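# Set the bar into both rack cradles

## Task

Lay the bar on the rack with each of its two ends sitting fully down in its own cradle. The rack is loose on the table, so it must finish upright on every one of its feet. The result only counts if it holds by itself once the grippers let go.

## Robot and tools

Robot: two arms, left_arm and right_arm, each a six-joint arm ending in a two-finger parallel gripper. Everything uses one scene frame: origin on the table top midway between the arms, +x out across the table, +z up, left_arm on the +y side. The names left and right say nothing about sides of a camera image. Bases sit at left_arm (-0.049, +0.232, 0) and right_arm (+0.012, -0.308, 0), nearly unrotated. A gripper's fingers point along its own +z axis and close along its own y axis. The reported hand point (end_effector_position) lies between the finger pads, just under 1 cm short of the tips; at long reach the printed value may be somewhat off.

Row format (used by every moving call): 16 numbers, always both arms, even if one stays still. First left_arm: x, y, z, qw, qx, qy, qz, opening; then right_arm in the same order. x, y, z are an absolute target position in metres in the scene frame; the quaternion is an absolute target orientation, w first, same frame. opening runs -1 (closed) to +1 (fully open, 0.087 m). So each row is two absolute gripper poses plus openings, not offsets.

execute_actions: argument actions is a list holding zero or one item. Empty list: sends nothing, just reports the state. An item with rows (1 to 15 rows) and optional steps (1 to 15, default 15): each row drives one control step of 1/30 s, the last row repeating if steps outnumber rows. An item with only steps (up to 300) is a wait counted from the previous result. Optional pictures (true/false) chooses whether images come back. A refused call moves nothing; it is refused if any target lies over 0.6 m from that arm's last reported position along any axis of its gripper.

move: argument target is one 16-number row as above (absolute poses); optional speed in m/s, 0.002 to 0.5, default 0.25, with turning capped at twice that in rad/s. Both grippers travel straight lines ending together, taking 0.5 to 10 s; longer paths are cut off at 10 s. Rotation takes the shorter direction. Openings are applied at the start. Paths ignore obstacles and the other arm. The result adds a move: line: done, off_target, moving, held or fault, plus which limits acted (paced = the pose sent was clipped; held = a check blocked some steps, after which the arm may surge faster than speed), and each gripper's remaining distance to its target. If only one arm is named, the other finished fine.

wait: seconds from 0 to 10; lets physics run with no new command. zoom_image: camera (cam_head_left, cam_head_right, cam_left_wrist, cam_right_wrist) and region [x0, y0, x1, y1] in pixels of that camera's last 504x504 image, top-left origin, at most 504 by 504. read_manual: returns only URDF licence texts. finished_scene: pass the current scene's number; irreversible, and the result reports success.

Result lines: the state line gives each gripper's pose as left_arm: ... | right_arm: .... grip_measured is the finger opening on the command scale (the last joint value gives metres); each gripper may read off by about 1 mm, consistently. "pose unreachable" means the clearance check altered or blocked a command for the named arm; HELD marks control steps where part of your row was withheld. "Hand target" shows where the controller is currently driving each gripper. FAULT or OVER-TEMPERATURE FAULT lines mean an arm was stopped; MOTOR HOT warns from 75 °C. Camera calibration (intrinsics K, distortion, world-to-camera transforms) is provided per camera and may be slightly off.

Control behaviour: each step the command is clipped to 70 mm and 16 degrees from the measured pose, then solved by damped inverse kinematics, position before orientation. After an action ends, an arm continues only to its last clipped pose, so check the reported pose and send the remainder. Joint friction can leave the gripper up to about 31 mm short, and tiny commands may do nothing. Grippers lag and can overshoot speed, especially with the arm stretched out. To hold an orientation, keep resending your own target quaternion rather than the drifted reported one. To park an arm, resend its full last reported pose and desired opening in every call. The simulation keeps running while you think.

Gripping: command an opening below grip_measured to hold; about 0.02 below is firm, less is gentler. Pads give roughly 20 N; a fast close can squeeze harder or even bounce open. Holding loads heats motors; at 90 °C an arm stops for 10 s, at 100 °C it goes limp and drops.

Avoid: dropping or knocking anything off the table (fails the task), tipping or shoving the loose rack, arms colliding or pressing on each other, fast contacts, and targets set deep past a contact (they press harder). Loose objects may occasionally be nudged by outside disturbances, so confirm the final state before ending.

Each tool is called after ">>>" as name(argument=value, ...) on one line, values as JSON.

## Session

>>> execute_actions(actions=[])

>>> zoom_image(camera="cam_head_left", region=[150, 190, 402, 358])

Scene clock: 0.00 s of 4070.00 s.
left_arm: end_effector_position=(+0.0521, +0.6819, +0.1684) grip_measured=+0.259 end_effector_quat_wxyz=(+0.152, -0.551, +0.795, +0.203) | right_arm: end_effector_position=(+0.4010, -0.4190, +0.1655) grip_measured=+0.999 end_effector_quat_wxyz=(+0.202, +0.278, +0.934, -0.095)
Joint positions: left_arm=[ 1.283  2.006  1.976 -1.039 -0.116  0.115  0.055] | right_arm=[-0.265  1.858  1.789 -1.102  0.214  0.316  0.087]
Joint velocities: left_arm=[-0.032 -0.002  0.007  0.007 -0.066 -0.139  0.   ] | right_arm=[-0.012 -0.002  0.012 -0.007 -0.037 -0.022  0.   ]
Hand target (left_arm): +0.052, +0.682, +0.168; +0.152, -0.551, +0.795, +0.203
Hand target (right_arm): +0.401, -0.419, +0.166; +0.202, +0.278, +0.934, -0.095
camera_calibration (this result's frames):
cam_left_wrist: T_world_to_cam=[[0.933893, -0.318904, -0.161692, 0.194506], [-0.238353, -0.892342, 0.383292, 0.579079], [-0.266518, -0.319414, -0.909364, 0.523895], [0, 0, 0, 1]] pos_world=[0.096005, 0.746105, 0.285905]
cam_right_wrist: T_world_to_cam=[[-0.566365, -0.821159, 0.0702088, -0.132963], [-0.728459, 0.538625, 0.423355, 0.47114], [-0.385458, 0.188629, -0.903239, 0.524185], [0, 0, 0, 1]] pos_world=[0.469952, -0.461828, 0.28334]

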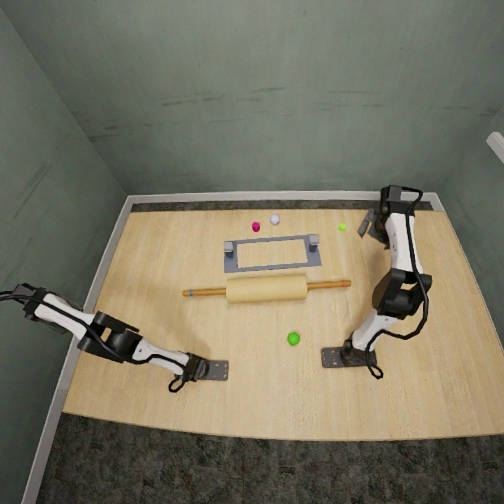

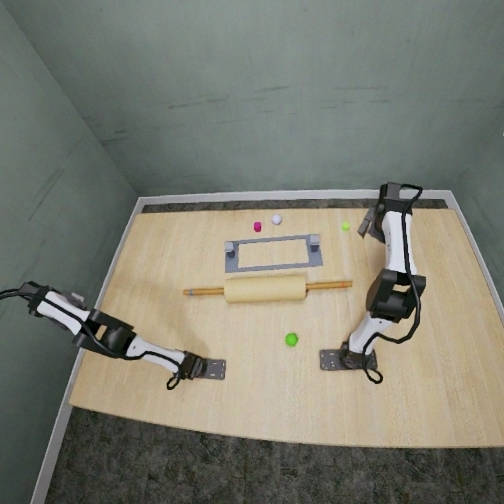

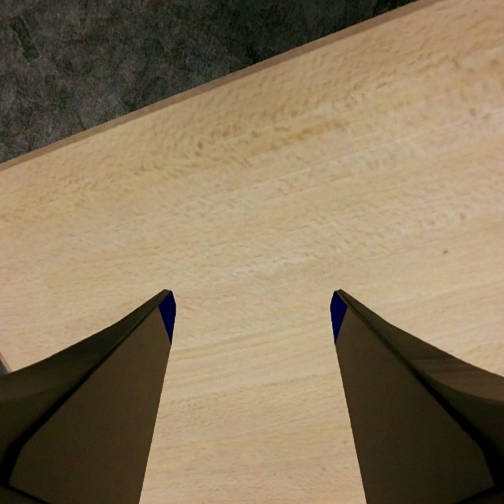

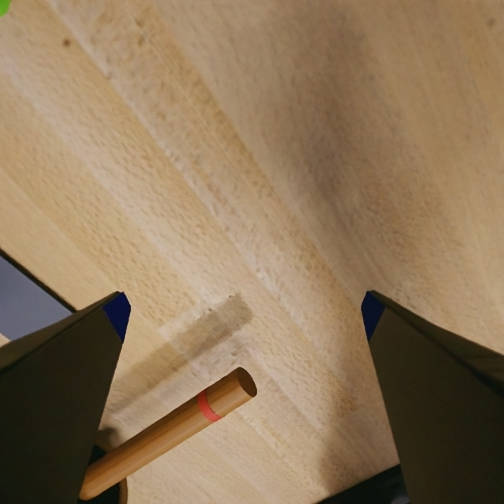

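Region (150, 190, 402, 358) of cam_head_left's 504x504 image, scaled by 2.000, with more detail than that image has.

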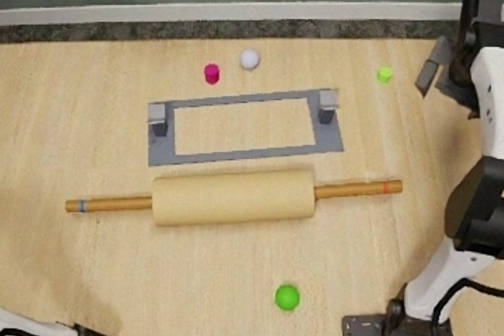

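>>> move(target=[0.228,0.287,0.13,0,-0.737,0.676,0,0.6,0.277,-0.285,0.13,0,0.676,0.737,0,0.6])

Scene clock: 5.07 s of 4070.00 s.
left_arm: end_effector_position=(+0.2353, +0.2959, +0.1344) grip_measured=+0.600 end_effector_quat_wxyz=(-0.010, +0.734, -0.678, -0.014) | right_arm: end_effector_position=(+0.2832, -0.2880, +0.1284) grip_measured=+0.600 end_effector_quat_wxyz=(+0.004, +0.674, +0.739, -0.001)
Joint positions: left_arm=[ 0.327  1.672  1.468 -1.362 -0.035 -1.31   0.07 ] | right_arm=[-0.123  1.579  1.341 -1.328  0.005  1.403  0.07 ]
Joint velocities: left_arm=[-0.037  0.007 -0.007 -0.037 -0.037 -0.022  0.   ] | right_arm=[-0.007 -0.007 -0.002 -0.066  0.051 -0.081  0.   ]
Hand target (left_arm): +0.230, +0.291, +0.133; -0.003, +0.735, -0.677, -0.013
Hand target (right_arm): +0.278, -0.285, +0.130; +0.002, +0.673, +0.739, +0.001
Off the commanded pose (left_arm): 0.012 m, 2 deg.
Off the commanded pose (right_arm): 0.007 m, 1 deg.
move: off_target (left_arm)
camera_calibration (this result's frames):
cam_left_wrist: T_world_to_cam=[[0.997608, 0.0688732, -0.00588845, -0.255881], [0.0496749, -0.655066, 0.753937, 0.103484], [0.0480687, -0.752426, -0.656921, 0.43869], [0, 0, 0, 1]] pos_world=[0.229041, 0.415494, 0.208657]
cam_right_wrist: T_world_to_cam=[[-0.996449, -0.0840237, 0.00547162, 0.252929], [-0.0493616, 0.635559, 0.770473, 0.121575], [-0.0682156, 0.767467, -0.637449, 0.46326], [0, 0, 0, 1]] pos_world=[0.289634, -0.411553, 0.200251]

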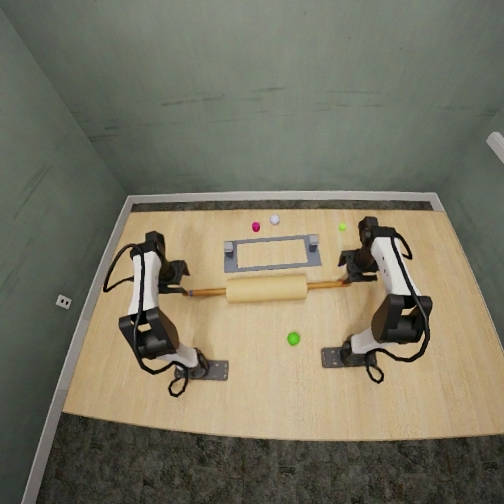

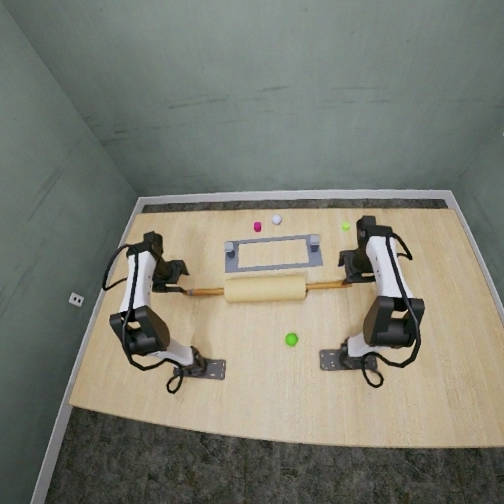

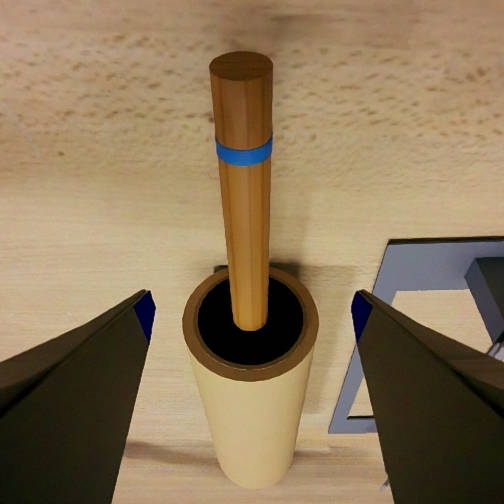

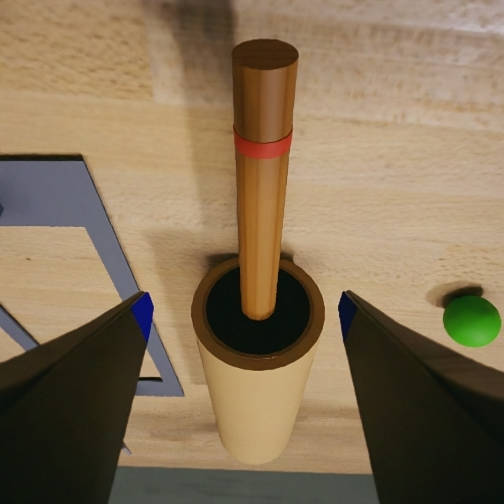

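>>> move(target=[0.230,0.29,0.036,0,-0.737,0.676,0,0.2,0.276,-0.29,0.037,0,0.676,0.737,0,0.2], speed=0.1)

>>> move(target=[0.230,0.29,0.036,0,-0.737,0.676,0,-0.5,0.276,-0.29,0.037,0,0.676,0.737,0,-0.5], speed=0.05)

Scene clock: 9.97 s of 4070.00 s.
left_arm: end_effector_position=(+0.2330, +0.2900, +0.0443) grip_measured=+0.200 end_effector_quat_wxyz=(-0.011, +0.736, -0.677, +0.002) | right_arm: end_effector_position=(+0.2761, -0.2886, +0.0429) grip_measured=+0.200 end_effector_quat_wxyz=(+0.004, +0.675, +0.738, +0.001)
Joint positions: left_arm=[ 0.327  1.69   1.121 -0.98  -0.008 -1.313  0.052] | right_arm=[-0.128  1.605  1.022 -0.98   0.004  1.401  0.053]
Joint velocities: left_arm=[ 0.012  0.007  0.017  0.037 -0.007  0.007  0.   ] | right_arm=[-0.017 -0.002 -0.002  0.007  0.007  0.037 -0.   ]
Hand target (left_arm): +0.229, +0.289, +0.036; +0.000, +0.737, -0.676, +0.000
Hand target (right_arm): +0.275, -0.290, +0.037; -0.000, +0.676, +0.737, +0.000
Off the commanded pose (left_arm): 0.009 m, 1 deg.
Off the commanded pose (right_arm): 0.006 m, 1 deg.
After step 90, 0.33 s passed at rest.
move: done
camera_calibration (this result's frames):
cam_left_wrist: T_world_to_cam=[[0.997266, 0.0716772, 0.017953, -0.255537], [0.0321683, -0.639878, 0.767803, 0.166777], [0.0665217, -0.765126, -0.640434, 0.373773], [0, 0, 0, 1]] pos_world=[0.22461, 0.411017, 0.115913]
cam_right_wrist: T_world_to_cam=[[-0.996743, -0.0806127, 0.00228442, 0.247516], [-0.0495928, 0.635041, 0.770885, 0.1873], [-0.0635938, 0.768261, -0.63697, 0.407697], [0, 0, 0, 1]] pos_world=[0.281926, -0.412208, 0.114738]

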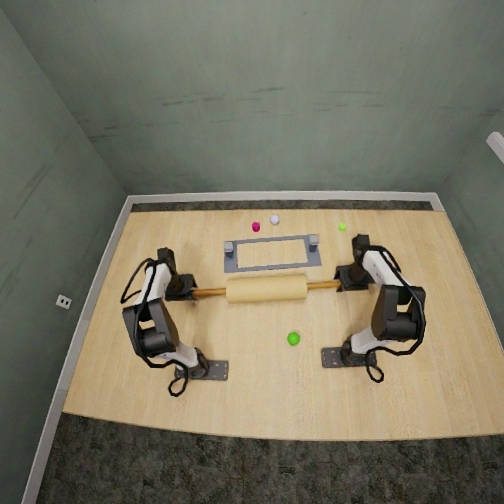

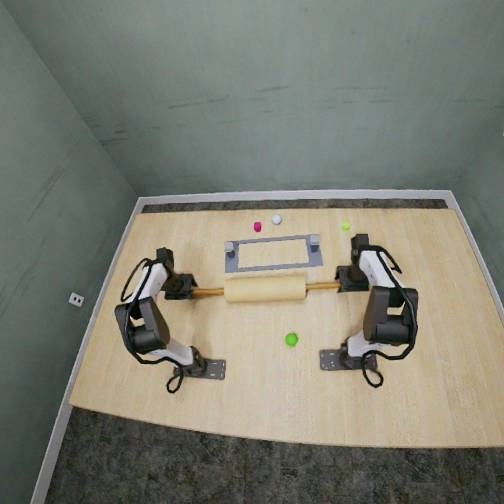

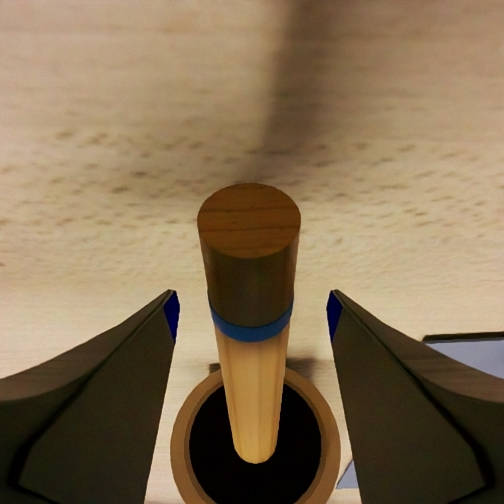

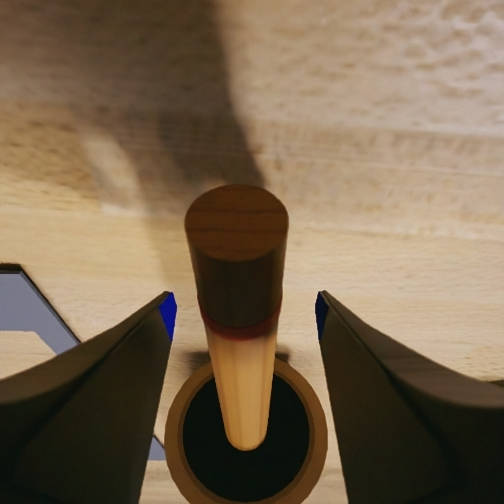

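Scene clock: 10.67 s of 4070.00 s.
left_arm: end_effector_position=(+0.2331, +0.2900, +0.0443) grip_measured=-0.439 end_effector_quat_wxyz=(-0.011, +0.736, -0.677, +0.002) | right_arm: end_effector_position=(+0.2765, -0.2886, +0.0430) grip_measured=-0.439 end_effector_quat_wxyz=(+0.005, +0.675, +0.737, +0.001)
Joint positions: left_arm=[ 0.327  1.69   1.121 -0.98  -0.008 -1.313  0.025] | right_arm=[-0.128  1.605  1.022 -0.979  0.004  1.402  0.025]
Joint velocities: left_arm=[-0.002  0.002  0.002  0.007 -0.007 -0.051  0.   ] | right_arm=[-0.012  0.012 -0.012 -0.037 -0.007  0.007 -0.001]
Hand target (left_arm): +0.230, +0.290, +0.036; +0.000, +0.737, -0.676, -0.000
Hand target (right_arm): +0.276, -0.290, +0.037; -0.000, +0.676, +0.737, +0.000
Off the commanded pose (left_arm): 0.009 m, 1 deg.
Off the commanded pose (right_arm): 0.006 m, 1 deg.
move: done
camera_calibration (this result's frames):
cam_left_wrist: T_world_to_cam=[[0.997239, 0.0720576, 0.0179581, -0.255657], [0.032408, -0.63986, 0.767808, 0.166716], [0.0668171, -0.765105, -0.640429, 0.373698], [0, 0, 0, 1]] pos_world=[0.224579, 0.411015, 0.115913]
cam_right_wrist: T_world_to_cam=[[-0.996806, -0.0798559, 0.000712973, 0.248238], [-0.0503096, 0.634876, 0.770974, 0.187437], [-0.0620194, 0.768476, -0.636866, 0.407321], [0, 0, 0, 1]] pos_world=[0.282137, -0.412193, 0.114723]

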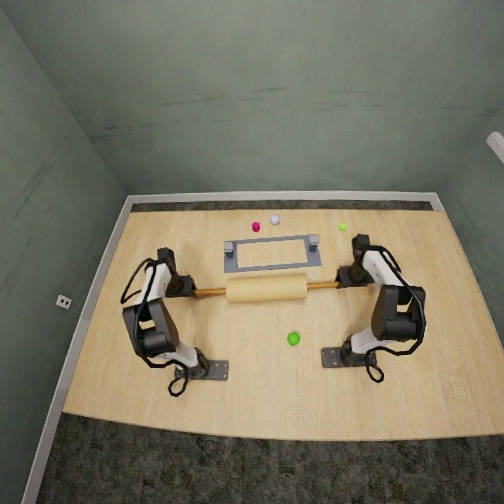

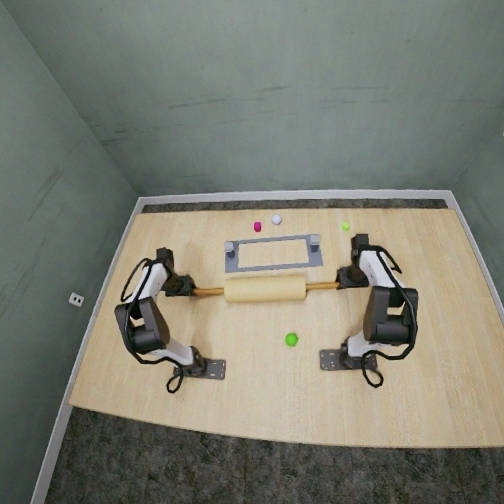

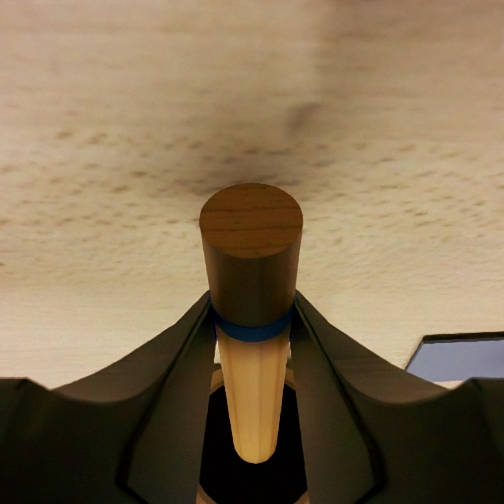

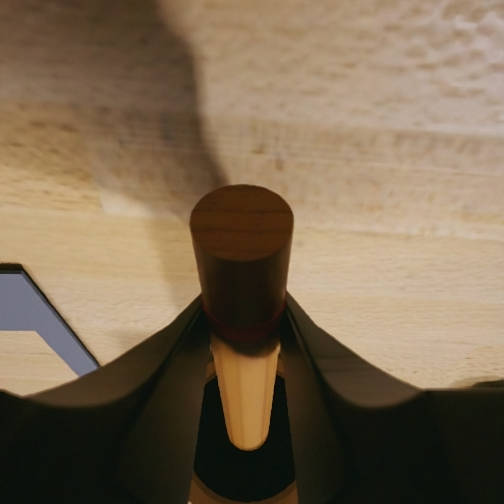

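>>> move(target=[0.26,0.272,0.17,-0.128,0.726,-0.666,0.118,-0.48,0.312,-0.306,0.175,0.118,0.666,0.726,0.128,-0.48], speed=0.09)

>>> move(target=[0.425,0.272,0.175,-0.128,0.726,-0.666,0.118,-0.48,0.48,-0.306,0.18,0.118,0.666,0.726,0.128,-0.48], speed=0.09)

>>> zoom_image(camera="cam_head_left", region=[190, 200, 360, 290])

Scene clock: 18.33 s of 4070.00 s.
left_arm: end_effector_position=(+0.2502, +0.2739, +0.1449) grip_measured=-0.439 end_effector_quat_wxyz=(-0.095, +0.734, -0.666, +0.091) | right_arm: end_effector_position=(+0.2997, -0.3045, +0.1505) grip_measured=-0.439 end_effector_quat_wxyz=(+0.086, +0.667, +0.734, +0.093)
Joint positions: left_arm=[ 0.299  1.461  1.26  -1.113  0.063 -1.363  0.025] | right_arm=[-0.215  1.423  1.253 -1.154 -0.063  1.315  0.025]
Joint velocities: left_arm=[-0.012 -0.022 -0.002 -0.081  0.037  0.022 -0.001] | right_arm=[-0.007 -0.022  0.002 -0.007 -0.066 -0.007  0.   ]
Hand target (left_arm): +0.261, +0.273, +0.169; -0.128, +0.726, -0.665, +0.118
Hand target (right_arm): +0.312, -0.306, +0.173; +0.118, +0.667, +0.724, +0.127
Off the commanded pose (left_arm): 0.027 m, 5 deg.
Off the commanded pose (right_arm): 0.027 m, 6 deg.
After step 90, 2.47 s passed at rest.
move: off_target (left_arm, right_arm)
camera_calibration (this result's frames):
cam_left_wrist: T_world_to_cam=[[0.962193, 0.0841201, 0.259054, -0.302871], [-0.146542, -0.641835, 0.752711, 0.126104], [0.229588, -0.762215, -0.605242, 0.378027], [0, 0, 0, 1]] pos_world=[0.223109, 0.394553, 0.212338]
cam_right_wrist: T_world_to_cam=[[-0.966371, -0.0855334, -0.24251, 0.295714], [-0.242725, 0.61483, 0.750379, 0.170415], [0.0849197, 0.784008, -0.614915, 0.44687], [0, 0, 0, 1]] pos_world=[0.289185, -0.429833, 0.218625]

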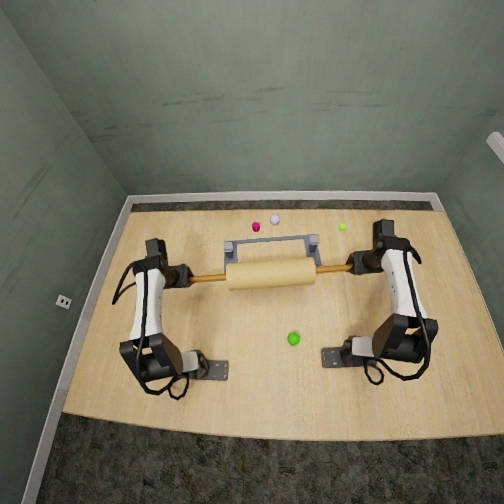

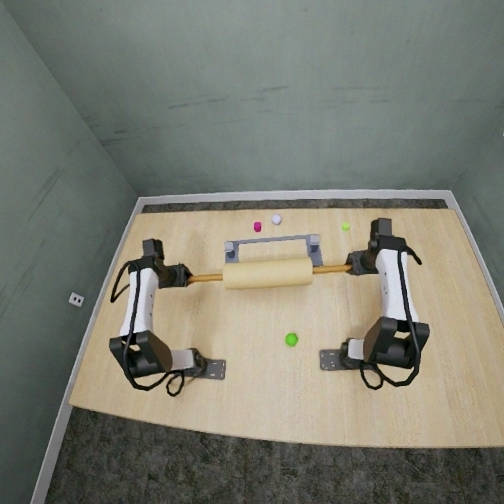

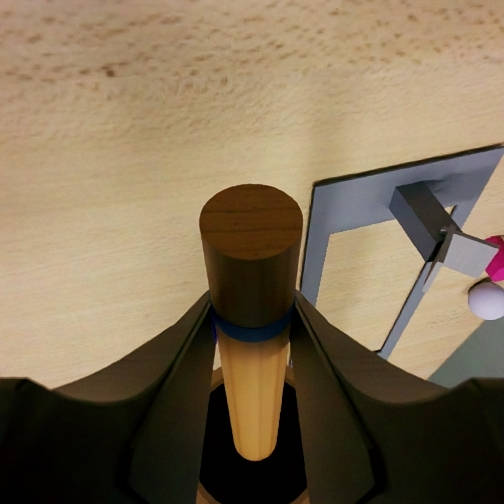

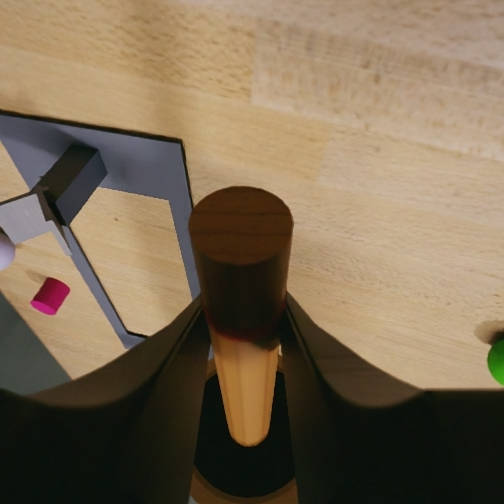

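Scene clock: 20.90 s of 4070.00 s.
left_arm: end_effector_position=(+0.4134, +0.2734, +0.1521) grip_measured=-0.439 end_effector_quat_wxyz=(-0.102, +0.734, -0.665, +0.095) | right_arm: end_effector_position=(+0.4662, -0.3075, +0.1588) grip_measured=-0.439 end_effector_quat_wxyz=(+0.090, +0.665, +0.735, +0.099)
Joint positions: left_arm=[ 0.177  2.083  2.035 -1.245  0.029 -1.483  0.025] | right_arm=[-0.158  2.082  2.065 -1.291 -0.054  1.366  0.025]
Joint velocities: left_arm=[-0.002  0.007 -0.002 -0.007  0.022  0.037 -0.001] | right_arm=[-0.002 -0.012  0.022 -0.007 -0.007 -0.051 -0.001]
Hand target (left_arm): +0.424, +0.274, +0.172; -0.129, +0.726, -0.666, +0.117
Hand target (right_arm): +0.479, -0.307, +0.180; +0.119, +0.666, +0.726, +0.128
Off the commanded pose (left_arm): 0.026 m, 4 deg.
Off the commanded pose (right_arm): 0.025 m, 5 deg.
move: off_target (left_arm, right_arm)
camera_calibration (this result's frames):
cam_left_wrist: T_world_to_cam=[[0.957817, 0.084545, 0.27466, -0.462391], [-0.157131, -0.646153, 0.746857, 0.150698], [0.240616, -0.75851, -0.605612, 0.339062], [0, 0, 0, 1]] pos_world=[0.384982, 0.393649, 0.219791]
cam_right_wrist: T_world_to_cam=[[-0.962524, -0.0899431, -0.255845, 0.45738], [-0.25617, 0.61119, 0.748882, 0.211832], [0.0890134, 0.786357, -0.611326, 0.438432], [0, 0, 0, 1]] pos_world=[0.455478, -0.433096, 0.226406]

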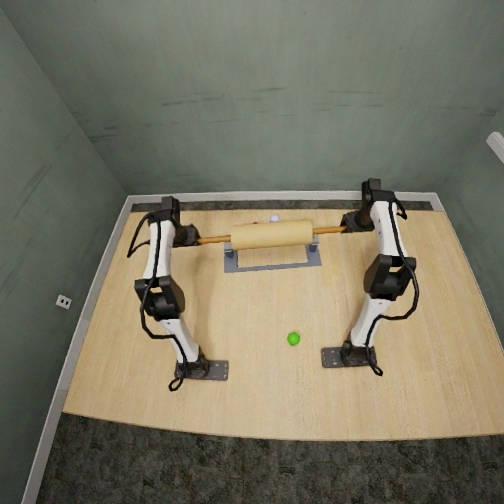

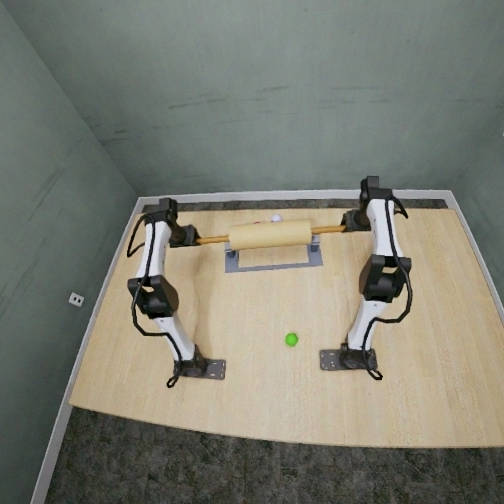

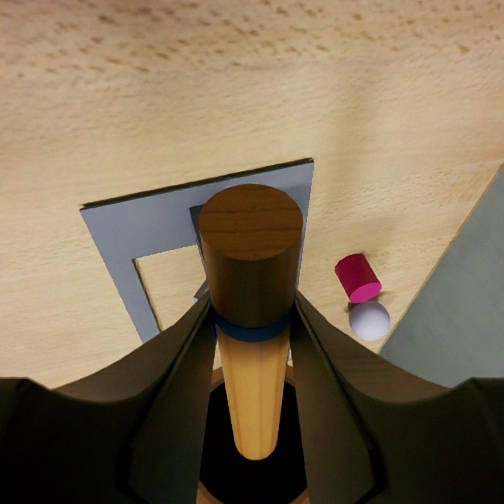

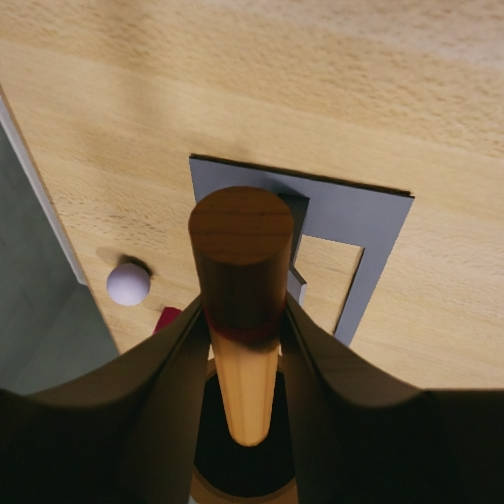

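Region (190, 200, 360, 290) of cam_head_left's 504x504 image, scaled by 2.965, with more detail than that image has; it fills the top 267 rows of this view, and the rest is white.

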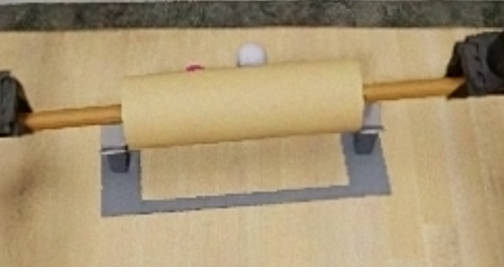

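>>> move(target=[0.429,0.272,0.118,-0.128,0.726,-0.666,0.118,-0.48,0.484,-0.306,0.122,0.118,0.666,0.726,0.128,-0.48], speed=0.03)

>>> zoom_image(camera="cam_head_left", region=[190, 200, 360, 290])

Scene clock: 26.77 s of 4070.00 s.
left_arm: end_effector_position=(+0.4161, +0.2755, +0.1017) grip_measured=-0.439 end_effector_quat_wxyz=(-0.102, +0.735, -0.665, +0.089) | right_arm: end_effector_position=(+0.4700, -0.3057, +0.0978) grip_measured=-0.439 end_effector_quat_wxyz=(+0.083, +0.666, +0.735, +0.096)
Joint positions: left_arm=[ 0.177  2.083  1.837 -1.055  0.02  -1.483  0.025] | right_arm=[-0.155  2.086  1.83  -1.066 -0.058  1.371  0.025]
Joint velocities: left_arm=[-0.007 -0.027 -0.007  0.037  0.022 -0.007  0.   ] | right_arm=[ 0.002  0.002 -0.007  0.022  0.007 -0.007 -0.   ]
Hand target (left_arm): +0.428, +0.272, +0.118; -0.128, +0.726, -0.666, +0.117
Hand target (right_arm): +0.483, -0.306, +0.122; +0.117, +0.666, +0.725, +0.128
Off the commanded pose (left_arm): 0.021 m, 5 deg.
Off the commanded pose (right_arm): 0.028 m, 6 deg.
After step 90, 1.00 s passed at rest.
move: off_target (left_arm, right_arm)
camera_calibration (this result's frames):
cam_left_wrist: T_world_to_cam=[[0.959952, 0.0853315, 0.266853, -0.451601], [-0.148743, -0.651936, 0.743542, 0.188589], [0.237419, -0.753457, -0.613135, 0.31022], [0, 0, 0, 1]] pos_world=[0.387914, 0.395221, 0.170494]
cam_right_wrist: T_world_to_cam=[[-0.966067, -0.0879503, -0.242855, 0.446595], [-0.245369, 0.606156, 0.75655, 0.250048], [0.080669, 0.790468, -0.607168, 0.404212], [0, 0, 0, 1]] pos_world=[0.460188, -0.431806, 0.164709]

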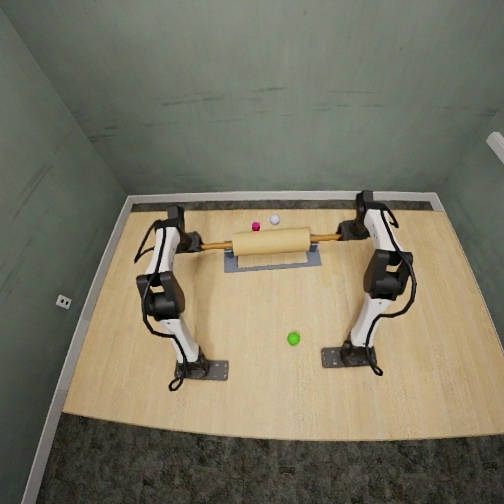

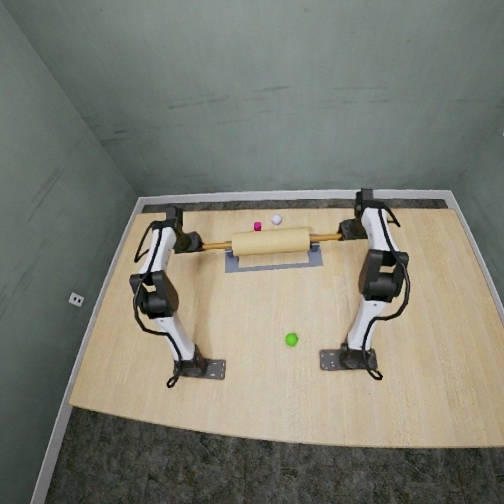

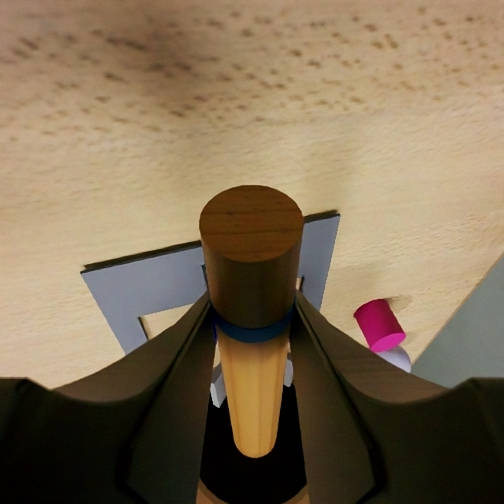

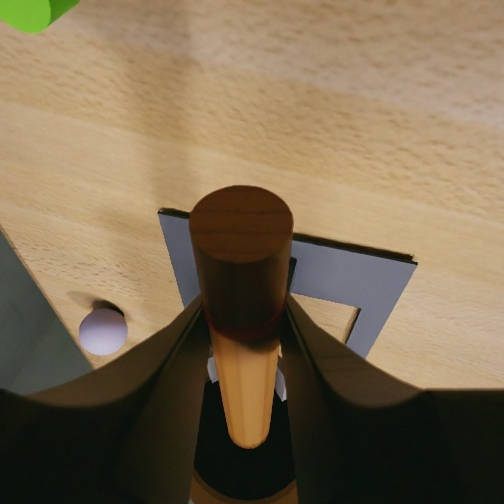

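Region (190, 200, 360, 290) of cam_head_left's 504x504 image, scaled by 2.965, with more detail than that image has; it fills the top 267 rows of this view, and the rest is white.

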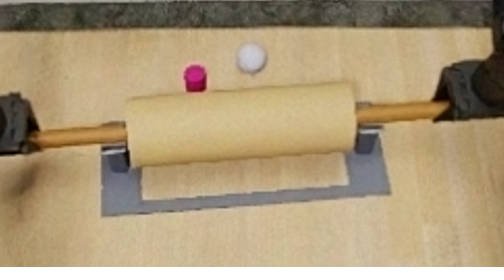

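>>> move(target=[0.428,0.273,0.082,-0.12,0.73,-0.666,0.105,-0.48,0.481,-0.306,0.084,0.105,0.666,0.73,0.115,-0.48], speed=0.015)

Scene clock: 30.50 s of 4070.00 s.
left_arm: end_effector_position=(+0.4207, +0.2769, +0.0791) grip_measured=-0.439 end_effector_quat_wxyz=(-0.108, +0.735, -0.663, +0.091) | right_arm: end_effector_position=(+0.4746, -0.3041, +0.0798) grip_measured=-0.439 end_effector_quat_wxyz=(+0.089, +0.664, +0.736, +0.104)
Joint positions: left_arm=[ 0.176  2.095  1.763 -0.956  0.014 -1.485  0.025] | right_arm=[-0.151  2.091  1.76  -0.974 -0.063  1.372  0.025]
Joint velocities: left_arm=[-0.012 -0.027 -0.012 -0.022  0.037 -0.007 -0.001] | right_arm=[-0.007  0.002 -0.017  0.007 -0.037  0.022  0.001]
Hand target (left_arm): +0.428, +0.273, +0.082; -0.120, +0.729, -0.665, +0.105
Hand target (right_arm): +0.481, -0.306, +0.084; +0.105, +0.666, +0.730, +0.115
Off the commanded pose (left_arm): 0.009 m, 2 deg.
Off the commanded pose (right_arm): 0.008 m, 2 deg.
move: done
camera_calibration (this result's frames):
cam_left_wrist: T_world_to_cam=[[0.956619, 0.0858903, 0.278392, -0.449805], [-0.155467, -0.657638, 0.737117, 0.21186], [0.246393, -0.748421, -0.615757, 0.291343], [0, 0, 0, 1]] pos_world=[0.391444, 0.396009, 0.148453]
cam_right_wrist: T_world_to_cam=[[-0.960977, -0.0906424, -0.261355, 0.445034], [-0.261752, 0.603597, 0.753098, 0.271054], [0.0894905, 0.79212, -0.603769, 0.387658], [0, 0, 0, 1]] pos_world=[0.463925, -0.43034, 0.146237]

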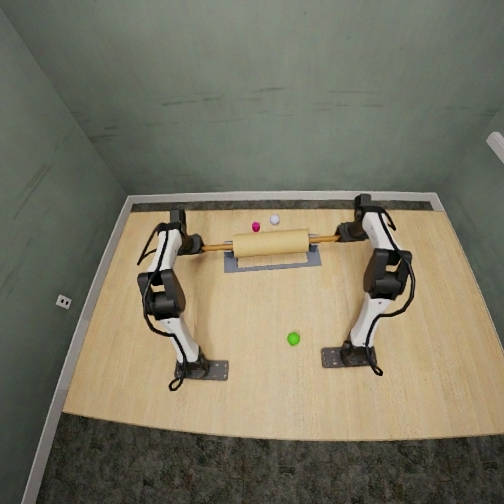

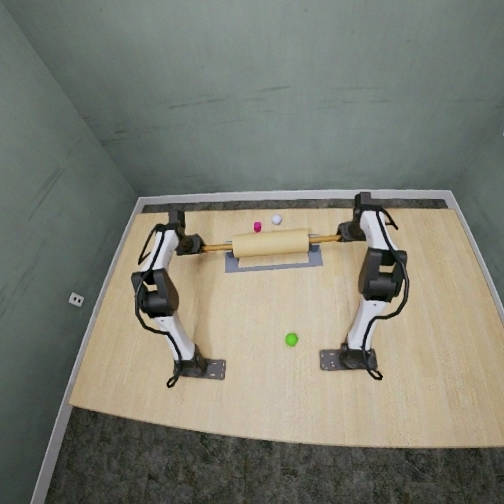

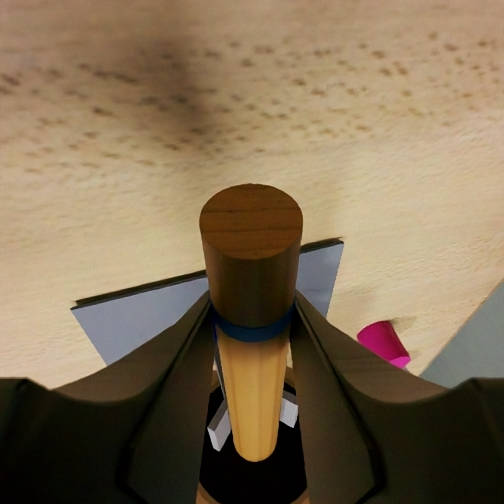

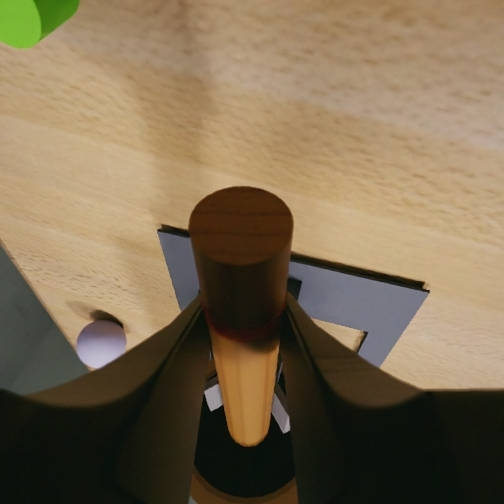

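>>> move(target=[0.417,0.277,0.079,-0.108,0.735,-0.663,0.091,0.5,0.472,-0.304,0.08,0.089,0.664,0.736,0.104,0.5], speed=0.03)

>>> move(target=[0.397,0.277,0.155,-0.108,0.735,-0.663,0.091,0.5,0.452,-0.304,0.155,0.089,0.664,0.736,0.104,0.5], speed=0.15)

Scene clock: 34.47 s of 4070.00 s.
left_arm: end_effector_position=(+0.4206, +0.2769, +0.0791) grip_measured=+0.500 end_effector_quat_wxyz=(-0.108, +0.735, -0.663, +0.091) | right_arm: end_effector_position=(+0.4746, -0.3041, +0.0798) grip_measured=+0.500 end_effector_quat_wxyz=(+0.089, +0.664, +0.736, +0.104)
Joint positions: left_arm=[ 0.176  2.095  1.763 -0.957  0.014 -1.485  0.066] | right_arm=[-0.151  2.091  1.76  -0.974 -0.063  1.372  0.066]
Joint velocities: left_arm=[ 0.002 -0.007  0.002  0.037 -0.051 -0.022 -0.   ] | right_arm=[-0.012  0.007  0.012 -0.022 -0.007 -0.022 -0.   ]
Hand target (left_arm): +0.417, +0.277, +0.079; -0.108, +0.735, -0.663, +0.091
Hand target (right_arm): +0.472, -0.304, +0.080; +0.089, +0.664, +0.736, +0.104
Off the commanded pose (left_arm): 0.004 m, 0 deg.
Off the commanded pose (right_arm): 0.003 m, 0 deg.
After step 90, 0.27 s passed at rest.
move: done
camera_calibration (this result's frames):
cam_left_wrist: T_world_to_cam=[[0.956724, 0.0859103, 0.278028, -0.449731], [-0.155191, -0.657585, 0.737223, 0.211715], [0.246162, -0.748466, -0.615795, 0.291449], [0, 0, 0, 1]] pos_world=[0.39138, 0.395997, 0.14843]
cam_right_wrist: T_world_to_cam=[[-0.960977, -0.0906424, -0.261355, 0.445034], [-0.261752, 0.603597, 0.753098, 0.271054], [0.0894905, 0.79212, -0.603769, 0.387658], [0, 0, 0, 1]] pos_world=[0.463925, -0.43034, 0.146237]

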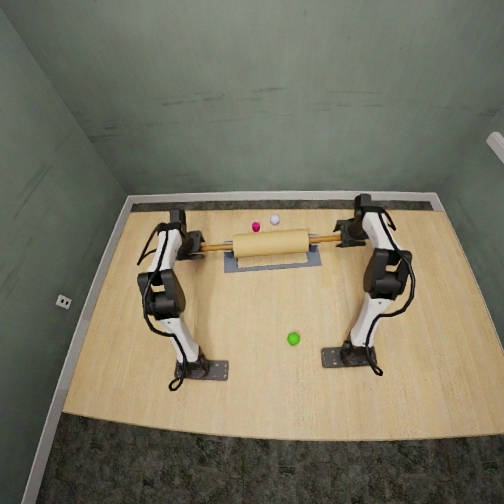

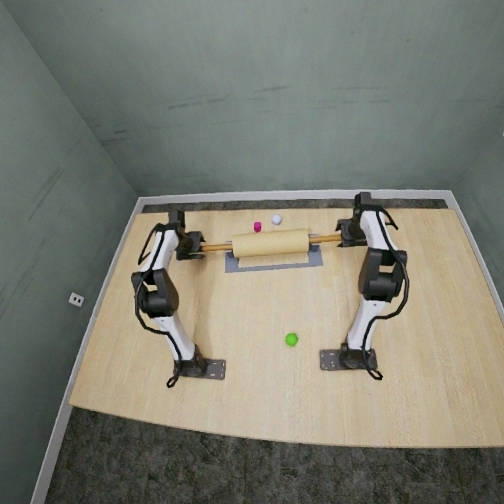

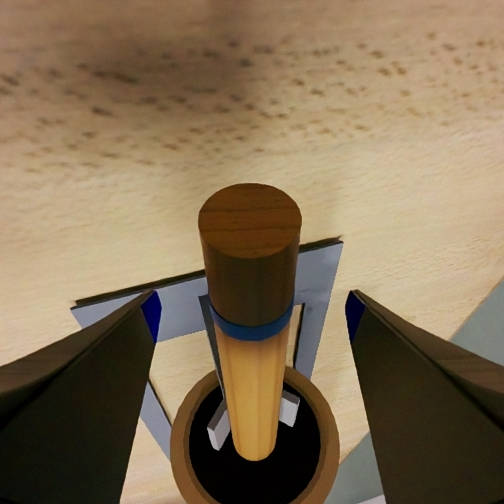

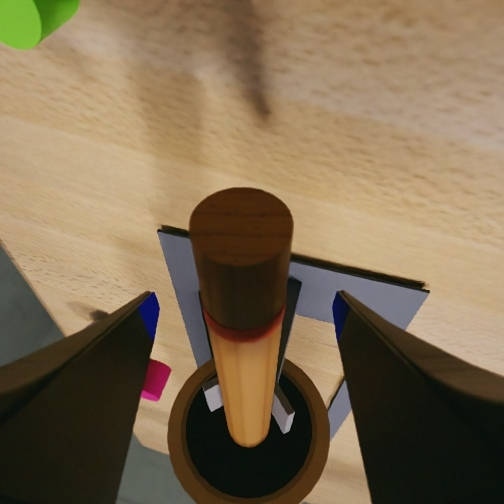

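Scene clock: 35.63 s of 4070.00 s.
left_arm: end_effector_position=(+0.3968, +0.2723, +0.1443) grip_measured=+0.500 end_effector_quat_wxyz=(-0.099, +0.735, -0.666, +0.083) | right_arm: end_effector_position=(+0.4527, -0.3018, +0.1473) grip_measured=+0.500 end_effector_quat_wxyz=(+0.084, +0.664, +0.736, +0.100)
Joint positions: left_arm=[ 0.176  2.021  1.918 -1.208  0.014 -1.481  0.066] | right_arm=[-0.151  2.015  1.918 -1.219 -0.063  1.372  0.066]
Joint velocities: left_arm=[-0.002 -0.012 -0.007 -0.051  0.022  0.051  0.001] | right_arm=[ 0.007 -0.002  0.002  0.022  0.051 -0.007 -0.   ]
Hand target (left_arm): +0.398, +0.277, +0.155; -0.108, +0.735, -0.663, +0.091
Hand target (right_arm): +0.452, -0.304, +0.155; +0.089, +0.664, +0.735, +0.104
Off the commanded pose (left_arm): 0.012 m, 1 deg.
Off the commanded pose (right_arm): 0.008 m, 1 deg.
move: off_target (left_arm)
camera_calibration (this result's frames):
cam_left_wrist: T_world_to_cam=[[0.963109, 0.0828843, 0.256031, -0.443179], [-0.141096, -0.654619, 0.742675, 0.149805], [0.229159, -0.751402, -0.618774, 0.341993], [0, 0, 0, 1]] pos_world=[0.369596, 0.391772, 0.213827]
cam_right_wrist: T_world_to_cam=[[-0.963795, -0.0903468, -0.250871, 0.44169], [-0.253446, 0.602725, 0.756629, 0.20857], [0.0828474, 0.792817, -0.603802, 0.431773], [0, 0, 0, 1]] pos_world=[0.442789, -0.428122, 0.213702]

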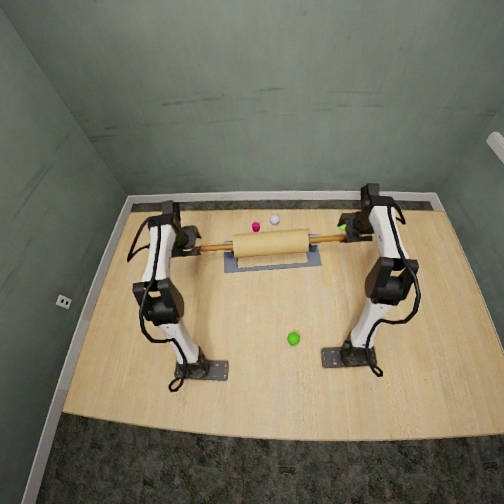

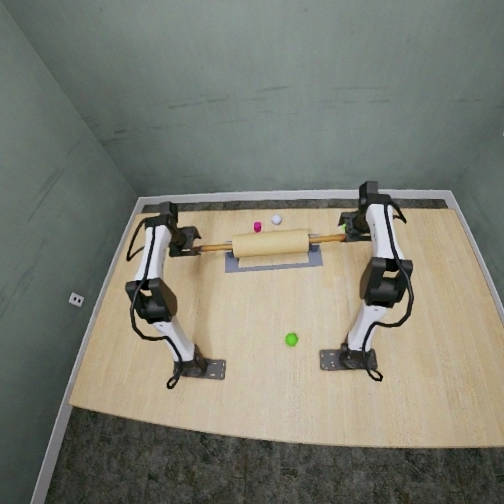

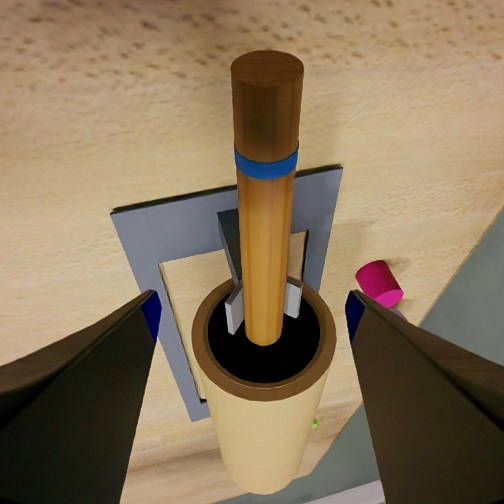

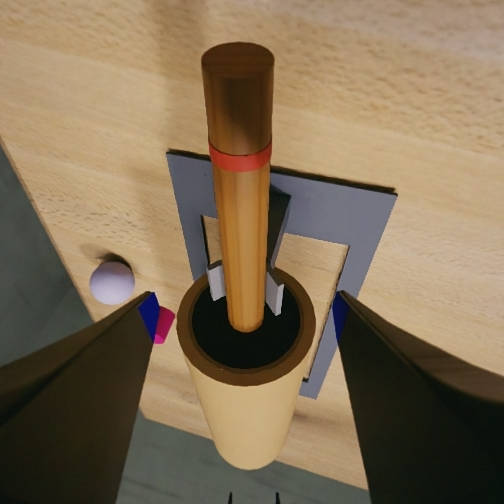

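>>> finished_scene(scene=2)

The scene is finished: the task was done.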